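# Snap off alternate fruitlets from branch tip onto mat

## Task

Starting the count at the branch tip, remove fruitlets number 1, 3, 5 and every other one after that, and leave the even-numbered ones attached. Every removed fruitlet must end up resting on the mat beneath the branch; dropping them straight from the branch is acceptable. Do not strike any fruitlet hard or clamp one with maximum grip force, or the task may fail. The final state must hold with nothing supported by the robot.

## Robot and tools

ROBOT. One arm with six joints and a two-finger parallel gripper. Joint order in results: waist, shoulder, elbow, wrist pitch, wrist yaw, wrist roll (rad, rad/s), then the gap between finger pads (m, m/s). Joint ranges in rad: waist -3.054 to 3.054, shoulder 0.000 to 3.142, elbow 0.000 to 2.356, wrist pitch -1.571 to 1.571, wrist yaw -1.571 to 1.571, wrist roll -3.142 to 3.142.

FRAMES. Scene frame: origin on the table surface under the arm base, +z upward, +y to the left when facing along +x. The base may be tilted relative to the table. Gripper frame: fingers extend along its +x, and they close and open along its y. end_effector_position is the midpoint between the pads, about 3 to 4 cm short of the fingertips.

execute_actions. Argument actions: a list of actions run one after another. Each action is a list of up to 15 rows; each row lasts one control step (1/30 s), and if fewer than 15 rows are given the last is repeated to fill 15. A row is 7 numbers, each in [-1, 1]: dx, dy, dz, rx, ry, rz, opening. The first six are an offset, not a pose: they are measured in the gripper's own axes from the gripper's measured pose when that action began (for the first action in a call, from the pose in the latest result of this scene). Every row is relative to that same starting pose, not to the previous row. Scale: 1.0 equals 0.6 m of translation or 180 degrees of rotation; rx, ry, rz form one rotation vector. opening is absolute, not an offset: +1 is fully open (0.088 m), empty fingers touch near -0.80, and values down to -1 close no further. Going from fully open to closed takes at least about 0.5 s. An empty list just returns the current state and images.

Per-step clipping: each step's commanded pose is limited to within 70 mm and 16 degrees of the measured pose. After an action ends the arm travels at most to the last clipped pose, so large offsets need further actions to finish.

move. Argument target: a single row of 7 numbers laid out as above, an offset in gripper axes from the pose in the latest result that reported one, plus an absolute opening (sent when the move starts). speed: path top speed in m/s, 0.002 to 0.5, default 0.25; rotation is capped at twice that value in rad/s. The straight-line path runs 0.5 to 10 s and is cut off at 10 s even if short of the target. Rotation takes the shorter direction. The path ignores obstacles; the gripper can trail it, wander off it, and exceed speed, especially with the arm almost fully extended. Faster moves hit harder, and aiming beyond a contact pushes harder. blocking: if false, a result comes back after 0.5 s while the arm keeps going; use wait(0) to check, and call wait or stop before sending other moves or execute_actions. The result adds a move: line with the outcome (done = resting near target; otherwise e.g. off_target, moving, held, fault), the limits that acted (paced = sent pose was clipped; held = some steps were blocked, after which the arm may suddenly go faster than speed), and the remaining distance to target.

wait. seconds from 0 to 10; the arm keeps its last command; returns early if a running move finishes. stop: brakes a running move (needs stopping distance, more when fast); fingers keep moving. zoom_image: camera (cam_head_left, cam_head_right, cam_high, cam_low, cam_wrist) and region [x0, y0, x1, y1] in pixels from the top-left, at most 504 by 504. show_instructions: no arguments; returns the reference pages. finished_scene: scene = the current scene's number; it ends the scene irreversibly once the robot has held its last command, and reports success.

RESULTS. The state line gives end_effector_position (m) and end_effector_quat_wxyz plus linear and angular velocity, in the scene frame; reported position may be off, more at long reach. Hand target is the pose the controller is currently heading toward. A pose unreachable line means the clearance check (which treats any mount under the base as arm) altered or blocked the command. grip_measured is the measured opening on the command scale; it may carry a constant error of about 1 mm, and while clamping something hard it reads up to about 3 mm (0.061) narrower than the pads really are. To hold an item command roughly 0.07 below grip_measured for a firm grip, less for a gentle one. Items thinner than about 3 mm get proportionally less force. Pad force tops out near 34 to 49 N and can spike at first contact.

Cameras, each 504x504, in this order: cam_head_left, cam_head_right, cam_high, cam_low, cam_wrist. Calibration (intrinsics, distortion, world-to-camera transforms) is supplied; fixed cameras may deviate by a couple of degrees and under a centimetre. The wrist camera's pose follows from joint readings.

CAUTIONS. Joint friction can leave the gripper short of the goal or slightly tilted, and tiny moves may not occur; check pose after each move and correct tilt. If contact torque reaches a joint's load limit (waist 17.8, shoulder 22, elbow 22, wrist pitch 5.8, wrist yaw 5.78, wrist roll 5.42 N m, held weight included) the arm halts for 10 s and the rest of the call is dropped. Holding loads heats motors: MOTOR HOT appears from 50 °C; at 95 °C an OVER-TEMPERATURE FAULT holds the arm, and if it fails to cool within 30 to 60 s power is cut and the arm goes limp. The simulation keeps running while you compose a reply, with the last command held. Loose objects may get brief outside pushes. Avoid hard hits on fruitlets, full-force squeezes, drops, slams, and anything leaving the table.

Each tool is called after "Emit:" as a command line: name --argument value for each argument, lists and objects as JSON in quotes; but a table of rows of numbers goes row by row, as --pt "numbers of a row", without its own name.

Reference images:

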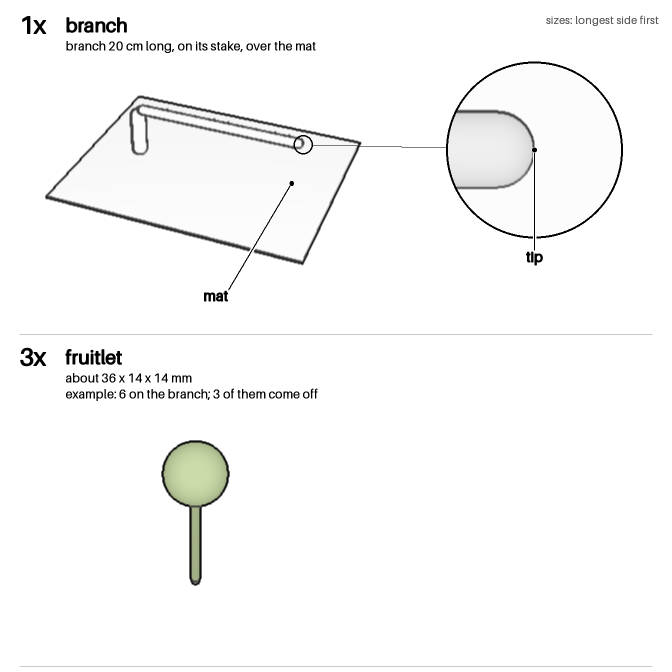

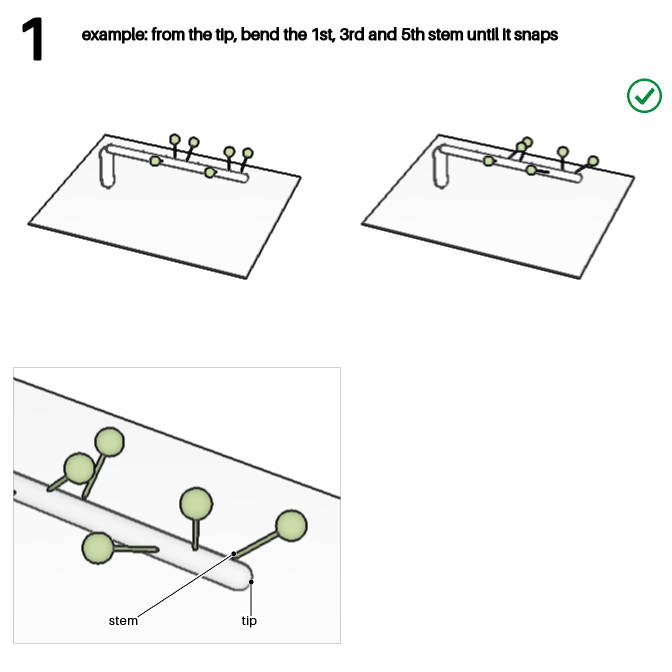

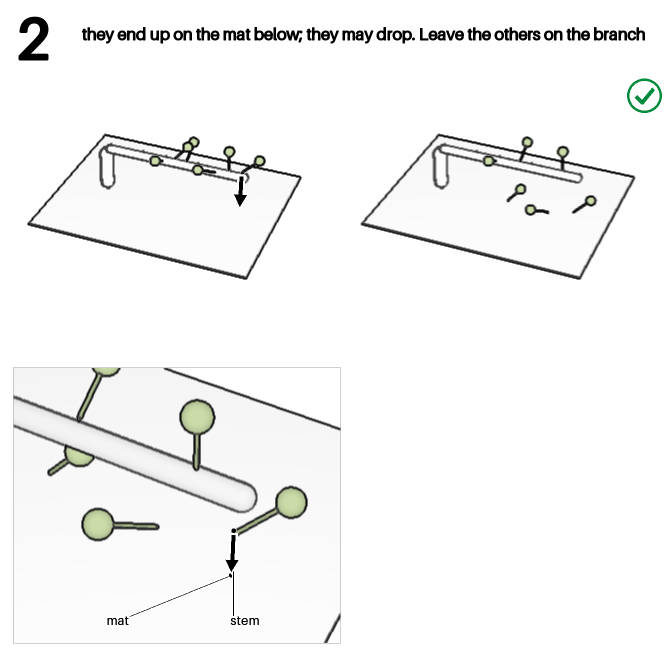

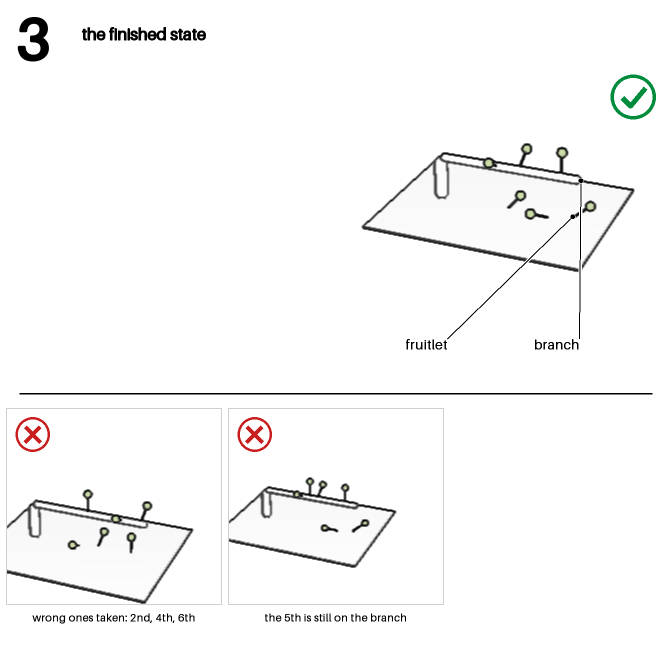

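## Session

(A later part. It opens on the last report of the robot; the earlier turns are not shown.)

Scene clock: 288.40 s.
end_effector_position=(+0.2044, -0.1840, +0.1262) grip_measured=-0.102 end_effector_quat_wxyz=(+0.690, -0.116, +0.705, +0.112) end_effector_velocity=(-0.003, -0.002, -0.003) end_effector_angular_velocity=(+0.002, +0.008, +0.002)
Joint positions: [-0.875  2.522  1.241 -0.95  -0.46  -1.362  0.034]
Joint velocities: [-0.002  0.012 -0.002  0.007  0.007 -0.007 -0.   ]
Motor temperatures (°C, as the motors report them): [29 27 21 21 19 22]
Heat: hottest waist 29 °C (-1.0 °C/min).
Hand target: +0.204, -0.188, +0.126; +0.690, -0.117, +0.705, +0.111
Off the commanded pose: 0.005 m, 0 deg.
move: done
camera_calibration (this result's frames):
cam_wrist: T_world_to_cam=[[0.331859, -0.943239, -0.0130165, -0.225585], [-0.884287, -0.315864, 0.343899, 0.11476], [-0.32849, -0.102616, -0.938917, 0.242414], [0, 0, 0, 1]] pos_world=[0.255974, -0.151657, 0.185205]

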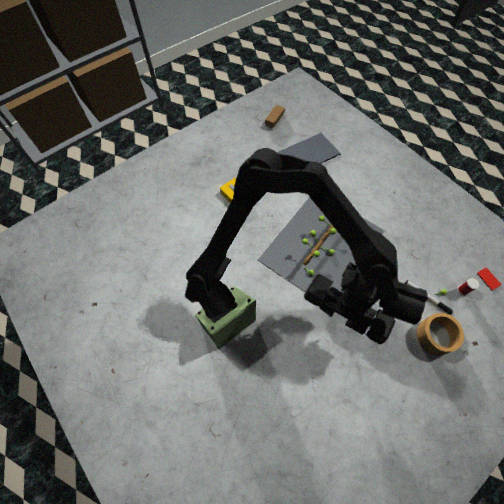

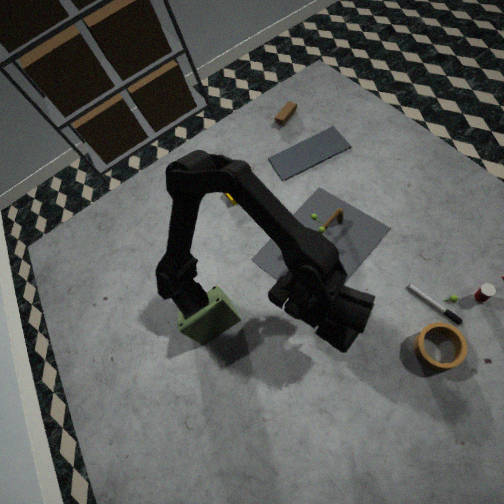

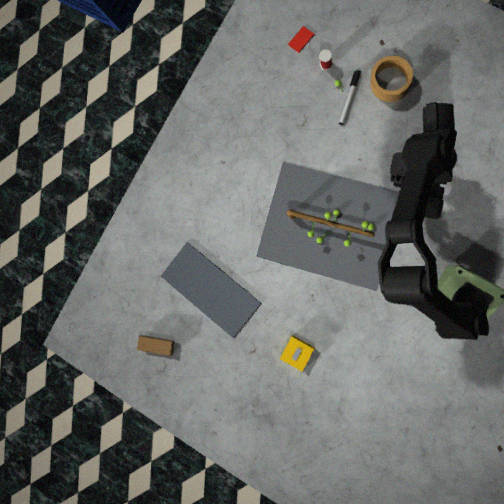

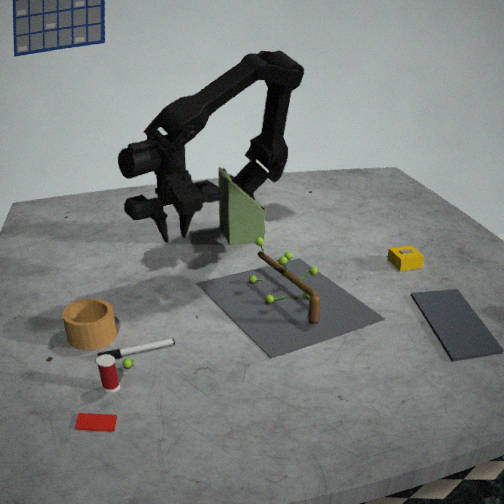

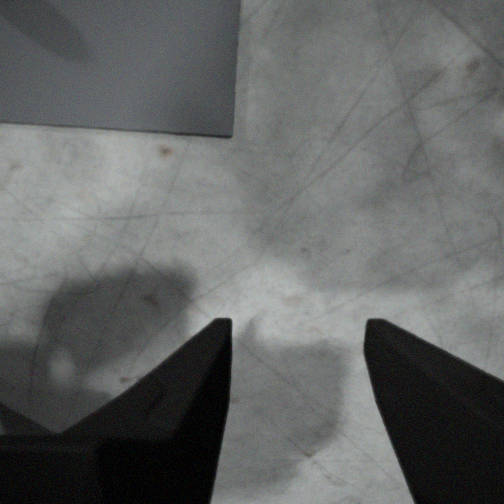

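Emit:
move --target '[-0.03,-0.36,0.4,0,0,0,-0.1]' --speed 0.2

Scene clock: 302.10 s.
end_effector_position=(+0.5010, -0.3099, +0.1429) grip_measured=-0.102 end_effector_quat_wxyz=(+0.816, -0.267, +0.511, -0.034) end_effector_velocity=(+0.002, +0.003, +0.002) end_effector_angular_velocity=(+0.017, -0.013, +0.009)
Joint positions: [-0.603  3.104  2.348 -0.574 -0.593 -0.667  0.034]
Joint velocities: [-0.002 -0.007 -0.007  0.007 -0.022  0.007  0.   ]
Motor temperatures (°C, as the motors report them): [29 27 22 21 19 22]
Heat: hottest waist 29 °C (-1.0 °C/min).
Hand target: +0.500, -0.314, +0.141; +0.818, -0.263, +0.510, -0.036
Off the commanded pose: 0.004 m, 36 deg; orientation clipped at the last step of the last action.
joint sent to its limit — the command would take joint 3 (elbow) past its upper limit, so that joint was sent only as far as its limit.
move: off_target; limits=paced
camera_calibration (this result's frames):
cam_wrist: T_world_to_cam=[[0.236857, -0.853935, 0.46335, -0.435352], [-0.956406, -0.288803, -0.043353, 0.431395], [0.170838, -0.432882, -0.885114, -0.017557], [0, 0, 0, 1]] pos_world=[0.518705, -0.254774, 0.204882]

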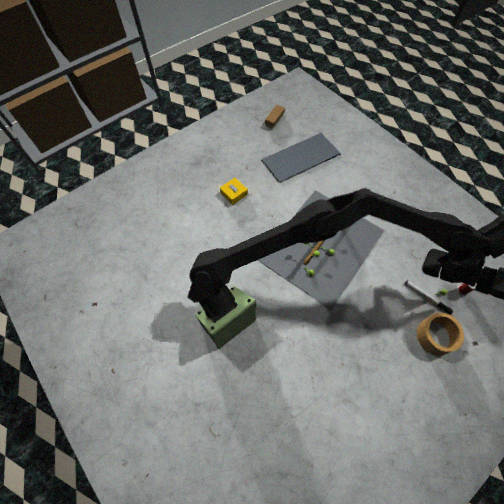

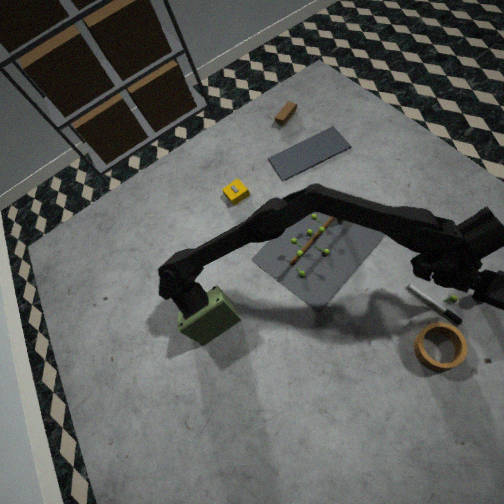

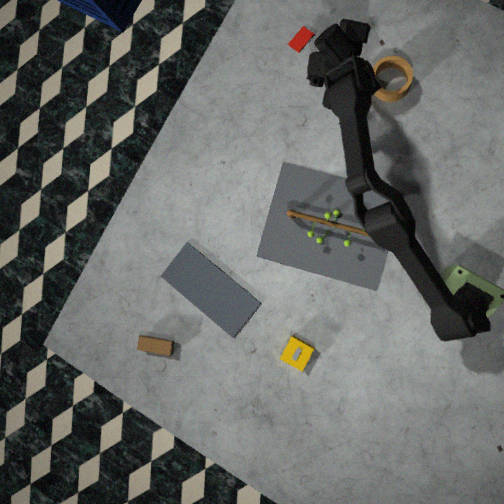

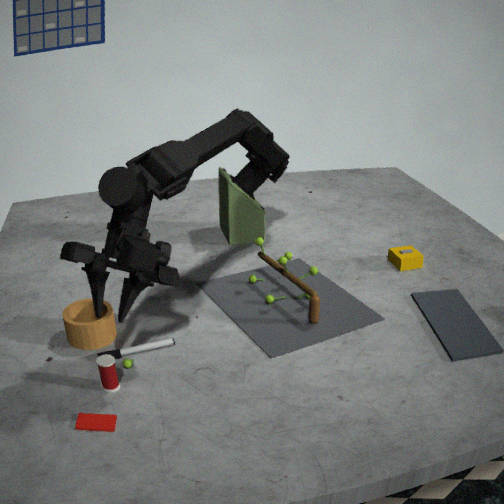

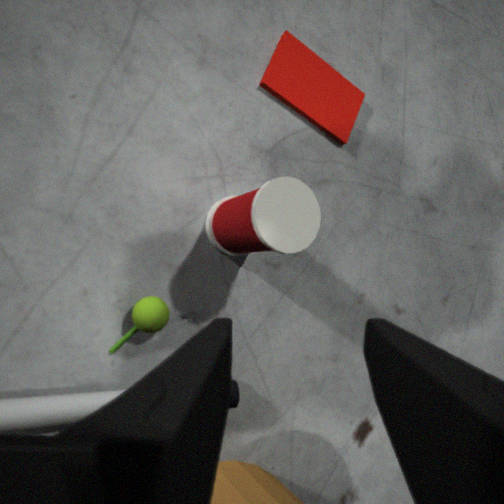

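Emit:
move --target '[0.043,0.092,-0.053,0.287,0.022,0.023,-0.1]' --speed 0.15

Scene clock: 342.50 s.
end_effector_position=(+0.4703, -0.2881, +0.0779) grip_measured=-0.102 end_effector_quat_wxyz=(+0.830, +0.136, +0.486, -0.237) end_effector_velocity=(+0.002, -0.001, +0.004) end_effector_angular_velocity=(-0.009, -0.009, -0.004)
Joint positions: [-0.544  3.027  2.02  -0.396 -0.632  0.245  0.034]
Joint velocities: [-0.002 -0.007 -0.002  0.007  0.007  0.007 -0.   ]
Motor temperatures (°C, as the motors report them): [34 33 23 23 19 22]
Heat: hottest waist 34 °C (+5.0 °C/min).
Hand target: +0.474, -0.283, +0.085; +0.834, +0.135, +0.481, -0.234
Off the commanded pose: 0.009 m, 1 deg.
move: off_target
camera_calibration (this result's frames):
cam_wrist: T_world_to_cam=[[-0.509031, -0.860747, -0.00149785, 0.00571816], [-0.846334, 0.500823, -0.181372, 0.591967], [0.156865, -0.0910562, -0.983413, 0.0523052], [0, 0, 0, 1]] pos_world=[0.495708, -0.286786, 0.158812]

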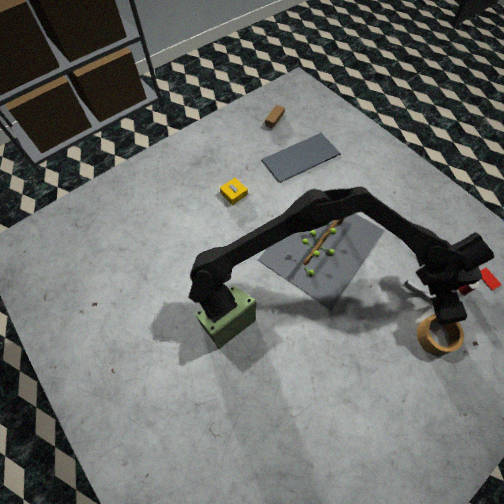

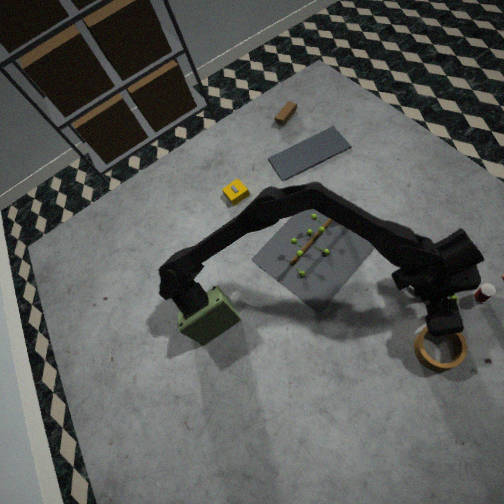

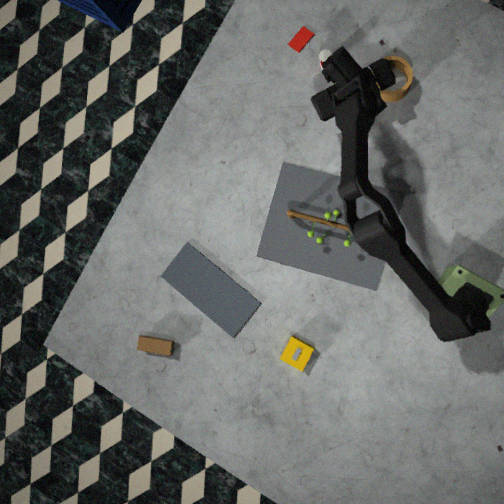

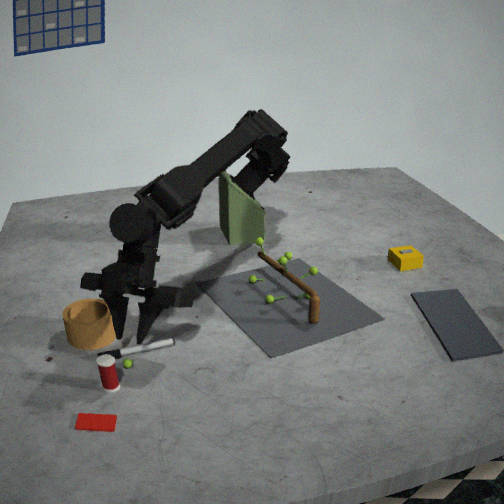

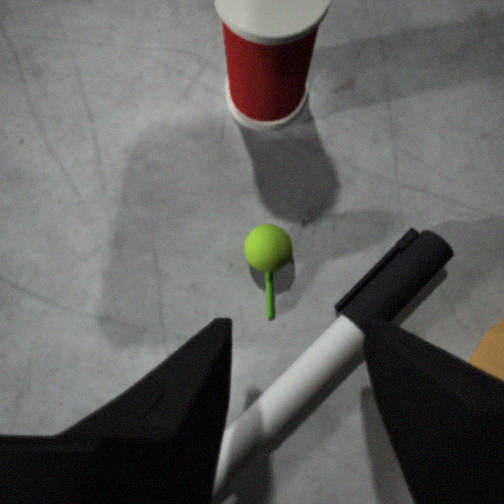

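Emit:
move --target '[0.075,0.013,0.012,0,0,0,-0.1]' --speed 0.04

Emit:
zoom_image --camera "cam_low" --region '[60, 270, 200, 390]'

Scene clock: 357.13 s.
end_effector_position=(+0.5055, -0.2884, +0.0527) grip_measured=-0.102 end_effector_quat_wxyz=(+0.845, +0.123, +0.464, -0.237) end_effector_velocity=(-0.004, -0.001, -0.003) end_effector_angular_velocity=(+0.013, -0.000, -0.009)
Joint positions: [-0.473  3.122  2.142 -0.306 -0.6    0.353  0.034]
Joint velocities: [-0.002  0.002 -0.012  0.007 -0.007  0.007 -0.   ]
Motor temperatures (°C, as the motors report them): [35 36 23 23 19 22]
Heat: hottest shoulder 36 °C (+7.0 °C/min).
Hand target: +0.498, -0.295, +0.043; +0.839, +0.129, +0.468, -0.244
Off the commanded pose: 0.015 m, 3 deg.
joint sent to its limit — the command would take joint 2 (shoulder) past its upper limit, so that joint was sent only as far as its limit.
move: off_target
camera_calibration (this result's frames):
cam_wrist: T_world_to_cam=[[-0.495849, -0.86838, 0.0070926, 0.0139551], [-0.844491, 0.480273, -0.237008, 0.613378], [0.202407, -0.12351, -0.971482, -0.0110483], [0, 0, 0, 1]] pos_world=[0.527148, -0.283835, 0.134543]

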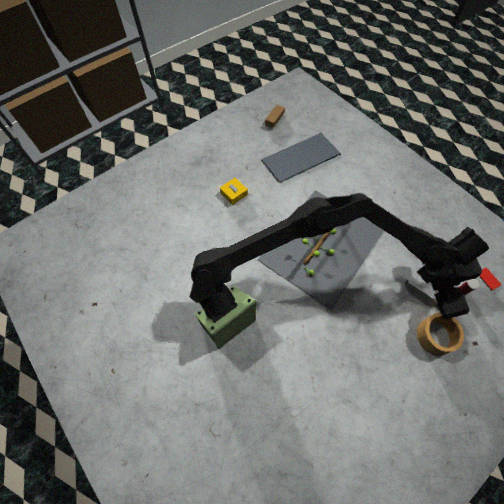

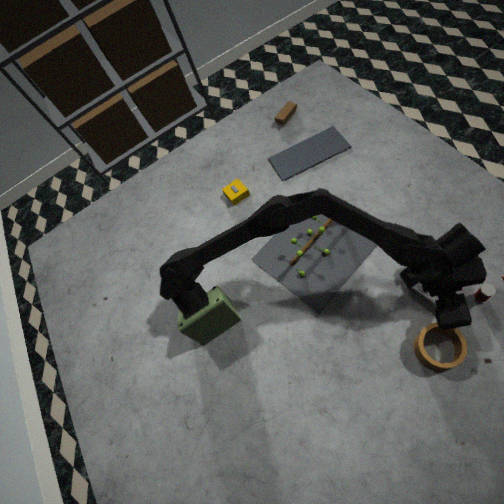

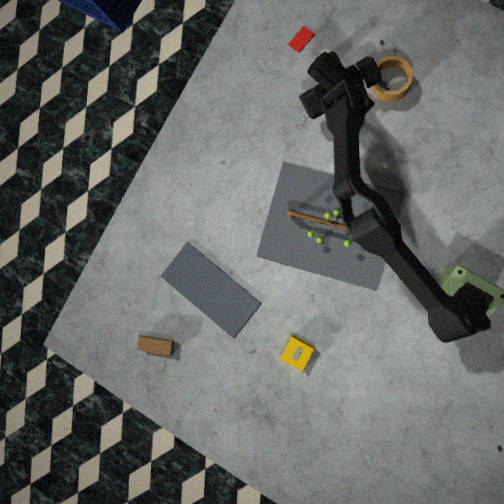

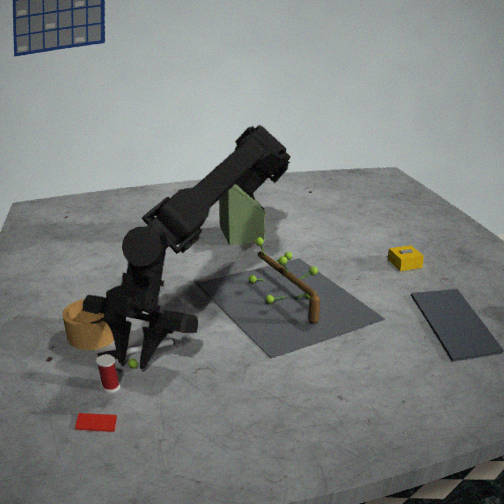

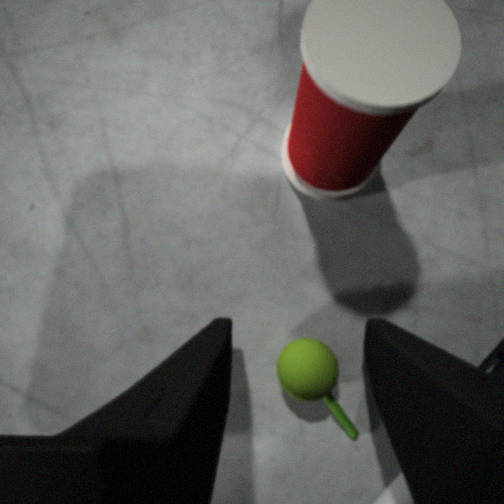

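Region (60, 270, 200, 390) of cam_low's 504x504 image, scaled by 3.600, with more detail than that image has; it fills the top 432 rows of this view, and the rest is white.

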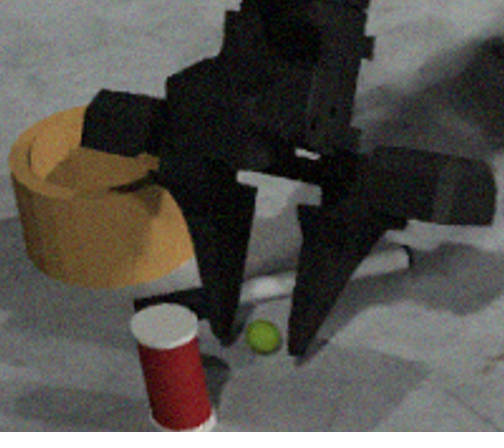

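Emit:
move --target '[0.04,-0.004,-0.03,0,-0.07,0,-0.1]' --speed 0.03

Emit:
zoom_image --camera "cam_low" --region '[60, 270, 200, 390]'

Scene clock: 376.70 s.
end_effector_position=(+0.5103, -0.2993, +0.0556) grip_measured=-0.102 end_effector_quat_wxyz=(+0.902, +0.083, +0.339, -0.254) end_effector_velocity=(-0.000, +0.000, -0.000) end_effector_angular_velocity=(-0.011, +0.002, +0.003)
Joint positions: [-0.451  3.05   1.817  0.257 -0.459  0.522  0.034]
Joint velocities: [ 0.002 -0.002 -0.007  0.007  0.007 -0.007 -0.   ]
Motor temperatures (°C, as the motors report them): [35 35 22 24 19 22]
Heat: hottest waist 35 °C (+3.0 °C/min).
Hand target: +0.502, -0.290, +0.024; +0.890, +0.096, +0.368, -0.250
Off the commanded pose: 0.035 m, 4 deg.
move: off_target
camera_calibration (this result's frames):
cam_wrist: T_world_to_cam=[[-0.495957, -0.868011, 0.024147, 0.00608615], [-0.756063, 0.417982, -0.503646, 0.574455], [0.427077, -0.268043, -0.863573, -0.174453], [0, 0, 0, 1]] pos_world=[0.511848, -0.28159, 0.138522]

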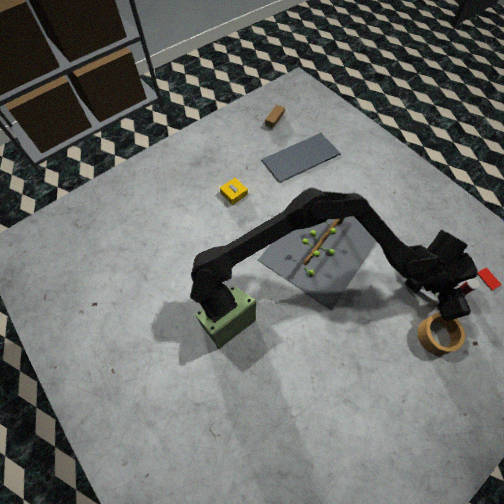

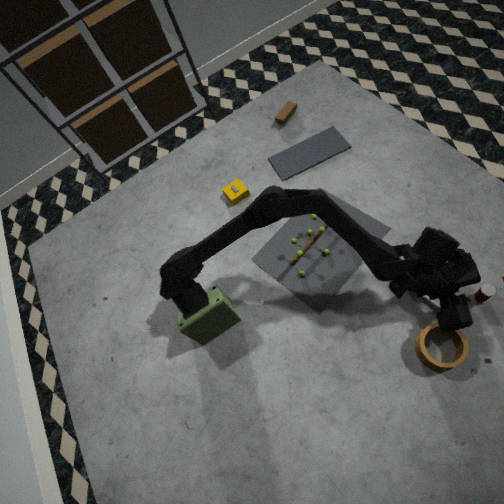

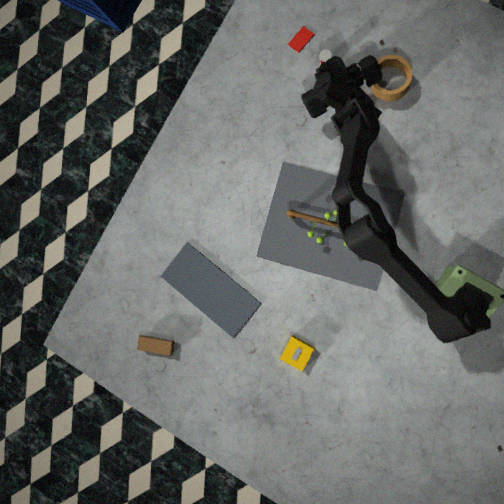

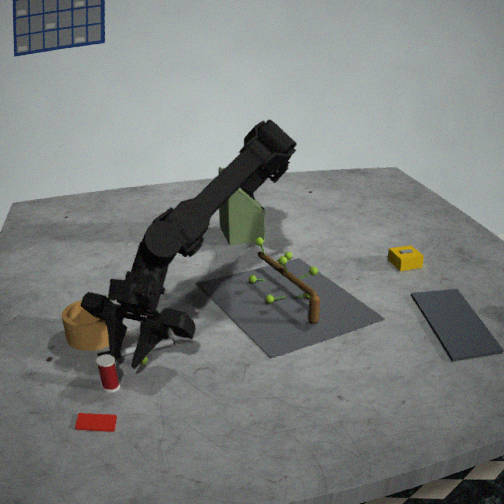

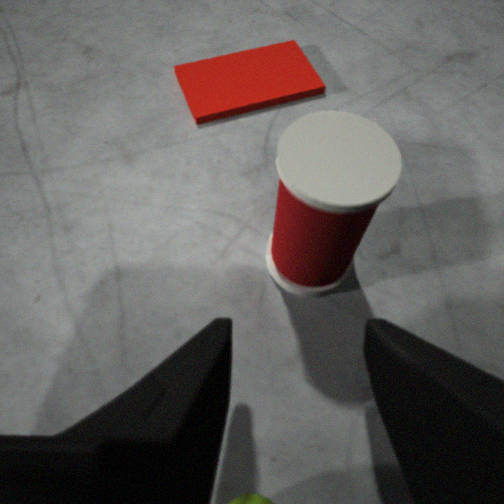

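Region (60, 270, 200, 390) of cam_low's 504x504 image, scaled by 3.600, with more detail than that image has; it fills the top 432 rows of this view, and the rest is white.

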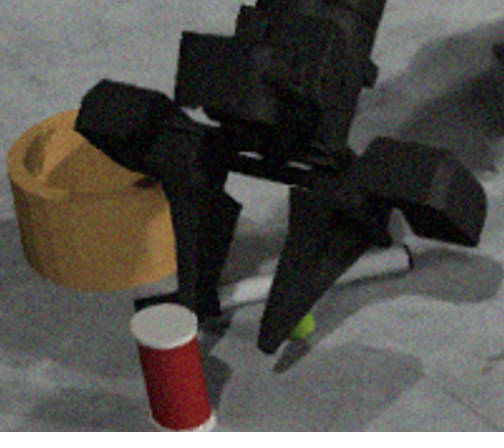

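Emit:
move --target '[-0.08,-0.005,0.007,-0.132,0.119,0.112,-0.1]' --speed 0.05

Scene clock: 404.37 s.
end_effector_position=(+0.4836, -0.2782, +0.0942) grip_measured=-0.102 end_effector_quat_wxyz=(+0.862, -0.016, +0.506, -0.015) end_effector_velocity=(-0.000, +0.002, -0.002) end_effector_angular_velocity=(-0.008, +0.005, +0.033)
Joint positions: [-0.59   3.122  2.221 -0.54  -0.87  -0.31   0.034]
Joint velocities: [ 0.002  0.002  0.002 -0.007 -0.007 -0.037 -0.001]
Motor temperatures (°C, as the motors report them): [33 34 22 23 19 23]
Heat: hottest shoulder 34 °C (+0.0 °C/min).
Hand target: +0.480, -0.284, +0.090; +0.862, -0.011, +0.507, -0.016
Off the commanded pose: 0.008 m, 3 deg.
joint sent to its limit — the command would take joint 2 (shoulder) past its upper limit, so that joint was sent only as far as its limit.
move: off_target
camera_calibration (this result's frames):
cam_wrist: T_world_to_cam=[[0.0107068, -0.999237, 0.0375512, -0.272593], [-0.983773, -0.0172524, -0.178587, 0.523321], [0.179099, -0.0350297, -0.983207, 0.0719399], [0, 0, 0, 1]] pos_world=[0.504863, -0.260837, 0.174426]

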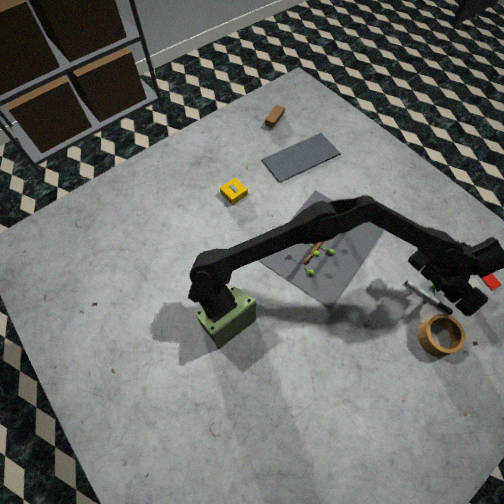

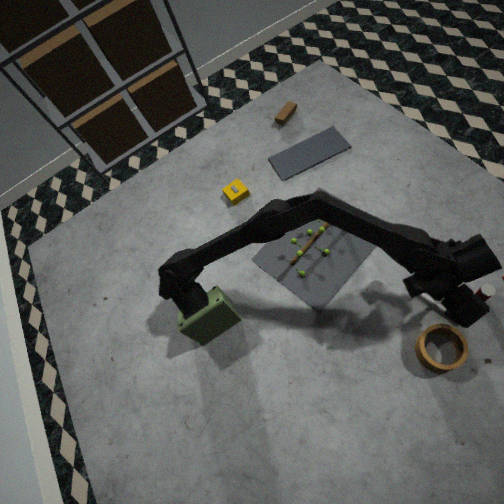

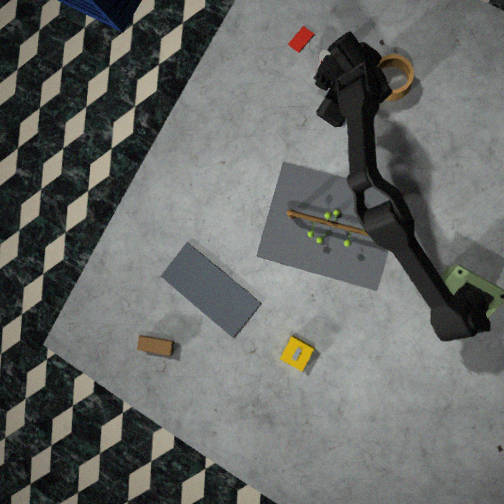

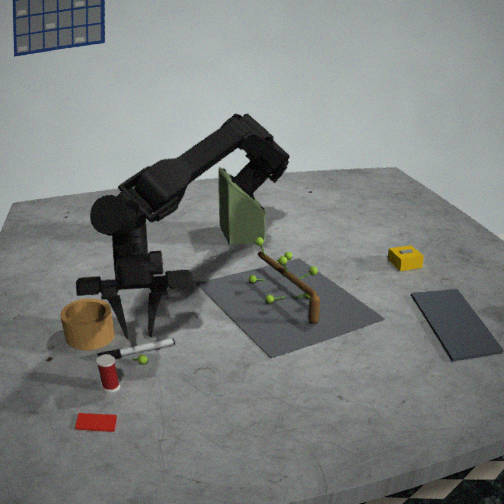

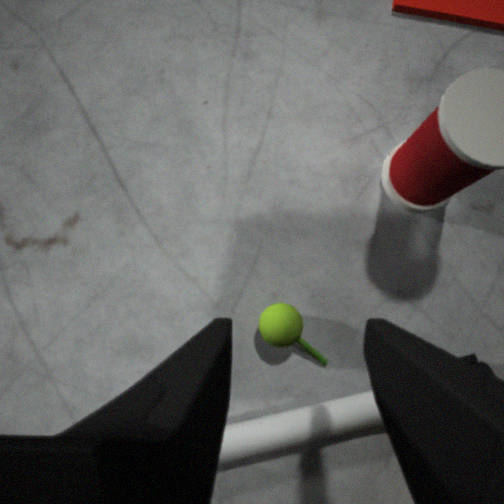

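Emit:
move --target '[-0.022,-0.02,-0.157,0,0,0,-0.8]' --speed 0.08

Emit:
move --target '[0,-0.13,0,0,0,0,-0.8]' --speed 0.04

Scene clock: 430.40 s.
end_effector_position=(+0.3916, -0.2923, +0.0511) grip_measured=-0.798 end_effector_quat_wxyz=(+0.858, -0.010, +0.513, -0.017) end_effector_velocity=(+0.006, +0.004, +0.009) end_effector_angular_velocity=(-0.006, -0.028, +0.032)
Joint positions: [-0.671  3.027  1.733 -0.27  -0.872 -0.442  0.   ]
Joint velocities: [-0.002 -0.022 -0.012  0.022 -0.022 -0.007  0.   ]
Motor temperatures (°C, as the motors report them): [36 34 23 23 19 23]
Heat: hottest waist 36 °C (+0.0 °C/min).
Hand target: +0.395, -0.290, +0.060; +0.862, -0.016, +0.506, -0.015
Off the commanded pose: 0.010 m, 1 deg.
move: off_target
camera_calibration (this result's frames):
cam_wrist: T_world_to_cam=[[0.000580675, -0.999592, 0.0285618, -0.279752], [-0.986709, -0.00521394, -0.162415, 0.428658], [0.162497, -0.0280878, -0.986309, 0.0542222], [0, 0, 0, 1]] pos_world=[0.414312, -0.27588, 0.131091]

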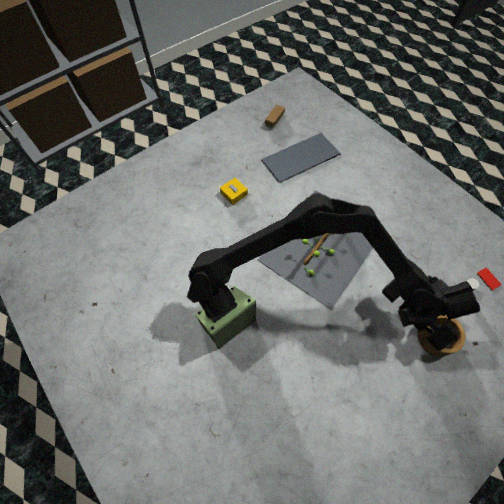

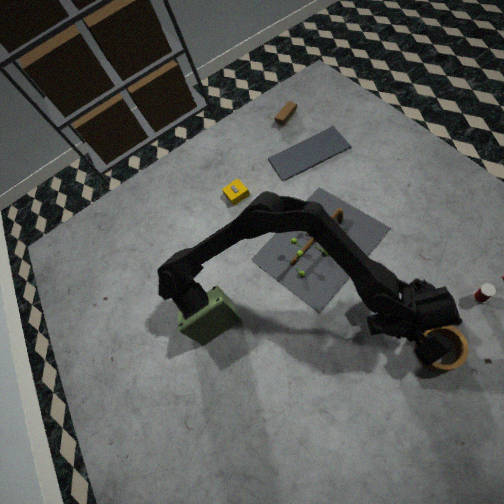

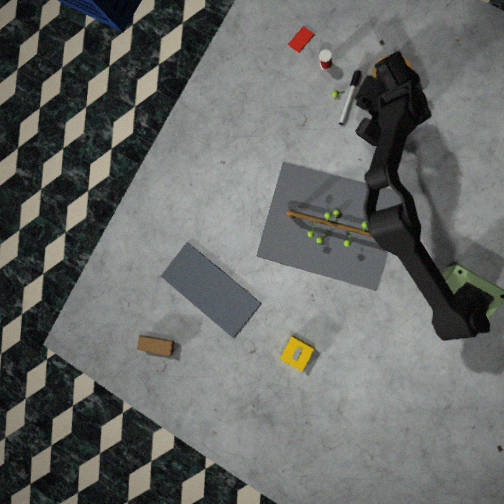

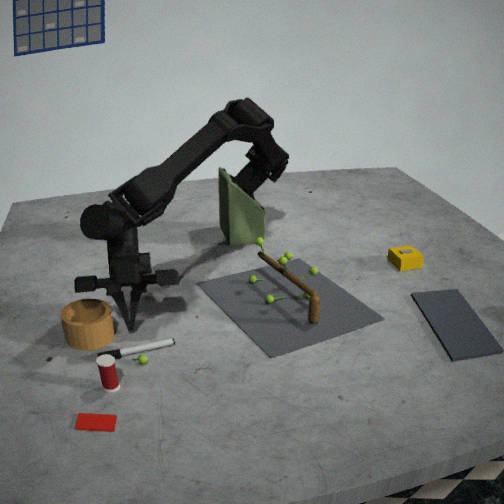

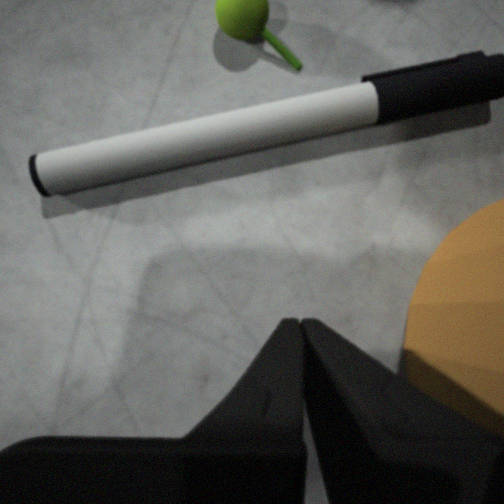

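Scene clock: 432.77 s.
end_effector_position=(+0.3972, -0.3647, +0.0646) grip_measured=-0.798 end_effector_quat_wxyz=(+0.871, -0.083, +0.469, -0.120) end_effector_velocity=(+0.001, -0.002, +0.002) end_effector_angular_velocity=(-0.013, -0.011, -0.003)
Joint positions: [-0.723  3.122  1.823 -0.062 -0.678 -0.356  0.   ]
Joint velocities: [-0.002 -0.002 -0.007  0.022  0.007  0.007  0.   ]
Motor temperatures (°C, as the motors report them): [36 34 23 23 19 23]
Heat: hottest waist 36 °C (+0.0 °C/min).
Hand target: +0.389, -0.368, +0.054; +0.868, -0.074, +0.475, -0.126
Off the commanded pose: 0.014 m, 15 deg.
joint sent to its limit — the command would take joint 2 (shoulder) past its upper limit, so that joint was sent only as far as its limit.
move: off_target
camera_calibration (this result's frames):
cam_wrist: T_world_to_cam=[[-0.111016, -0.961055, 0.253079, -0.308601], [-0.966267, 0.044834, -0.253608, 0.452035], [0.232385, -0.272697, -0.933613, -0.0557908], [0, 0, 0, 1]] pos_world=[0.415492, -0.332063, 0.140653]

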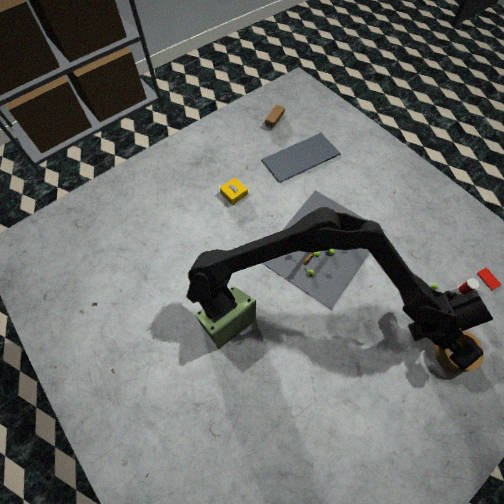

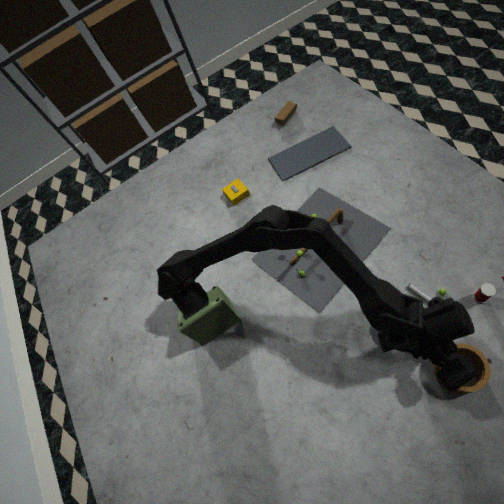

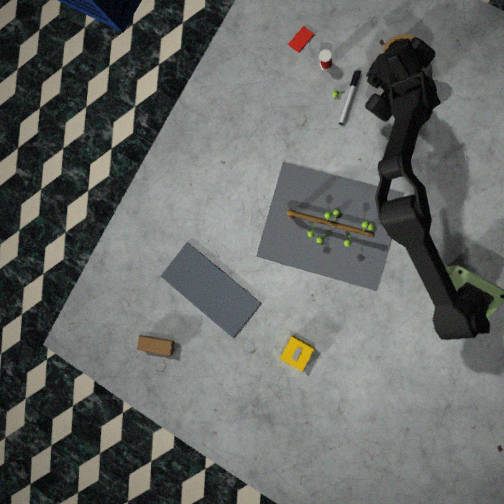

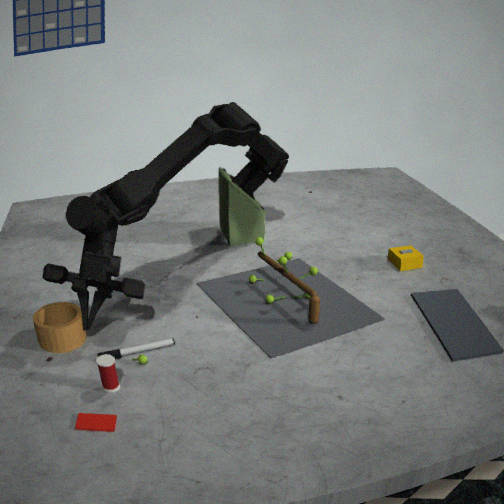

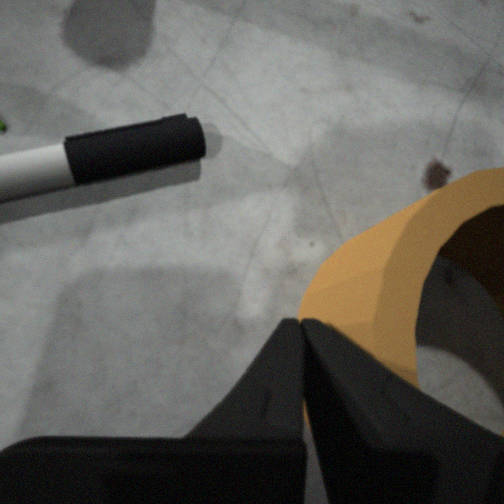

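Emit:
move --target '[0.017,0.193,0.09,0.142,-0.043,-0.011,-0.1]' --speed 0.08

Emit:
zoom_image --camera "cam_low" --region '[60, 270, 200, 390]'

Scene clock: 453.07 s.
end_effector_position=(+0.4607, -0.2577, +0.0513) grip_measured=-0.102 end_effector_quat_wxyz=(+0.893, +0.099, +0.375, -0.230) end_effector_velocity=(-0.002, +0.004, -0.003) end_effector_angular_velocity=(+0.023, +0.003, +0.009)
Joint positions: [-0.457  2.865  1.467  0.36  -0.54   0.483  0.034]
Joint velocities: [ 0.002 -0.002 -0.012  0.007 -0.022  0.007 -0.   ]
Motor temperatures (°C, as the motors report them): [35 35 23 24 19 23]
Heat: hottest waist 35 °C (+1.0 °C/min).
Hand target: +0.464, -0.255, +0.057; +0.895, +0.096, +0.369, -0.230
Off the commanded pose: 0.006 m, 1 deg.
move: done
camera_calibration (this result's frames):
cam_wrist: T_world_to_cam=[[-0.466379, -0.884576, -0.00393871, 0.00120391], [-0.797691, 0.422486, -0.430343, 0.533969], [0.382335, -0.197561, -0.902657, -0.105087], [0, 0, 0, 1]] pos_world=[0.466682, -0.245291, 0.134937]

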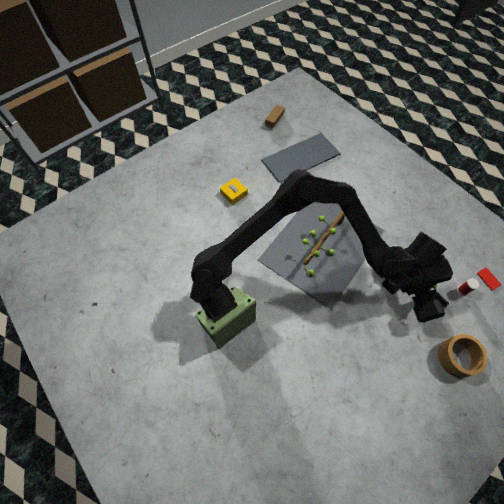

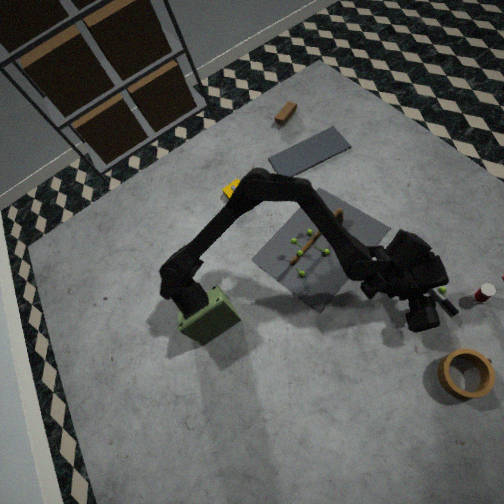

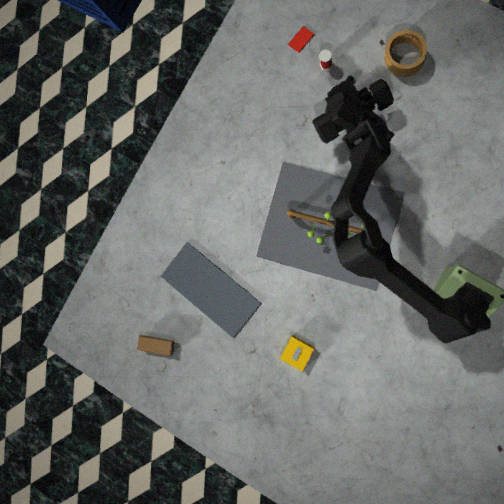

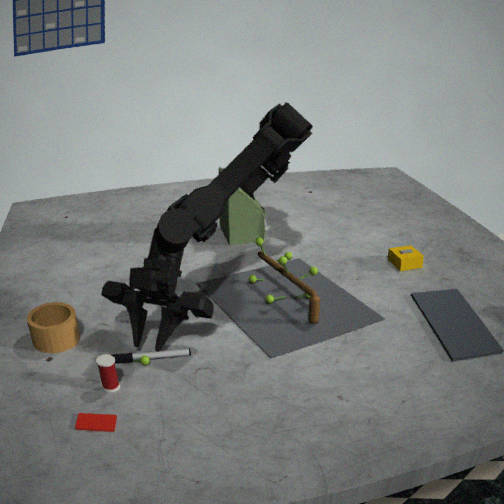

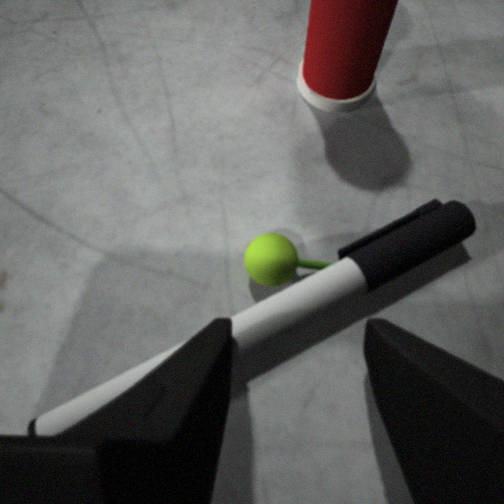

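Region (60, 270, 200, 390) of cam_low's 504x504 image, scaled by 3.600, with more detail than that image has; it fills the top 432 rows of this view, and the rest is white.

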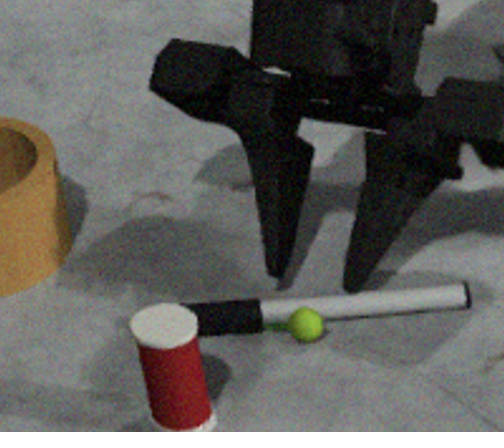

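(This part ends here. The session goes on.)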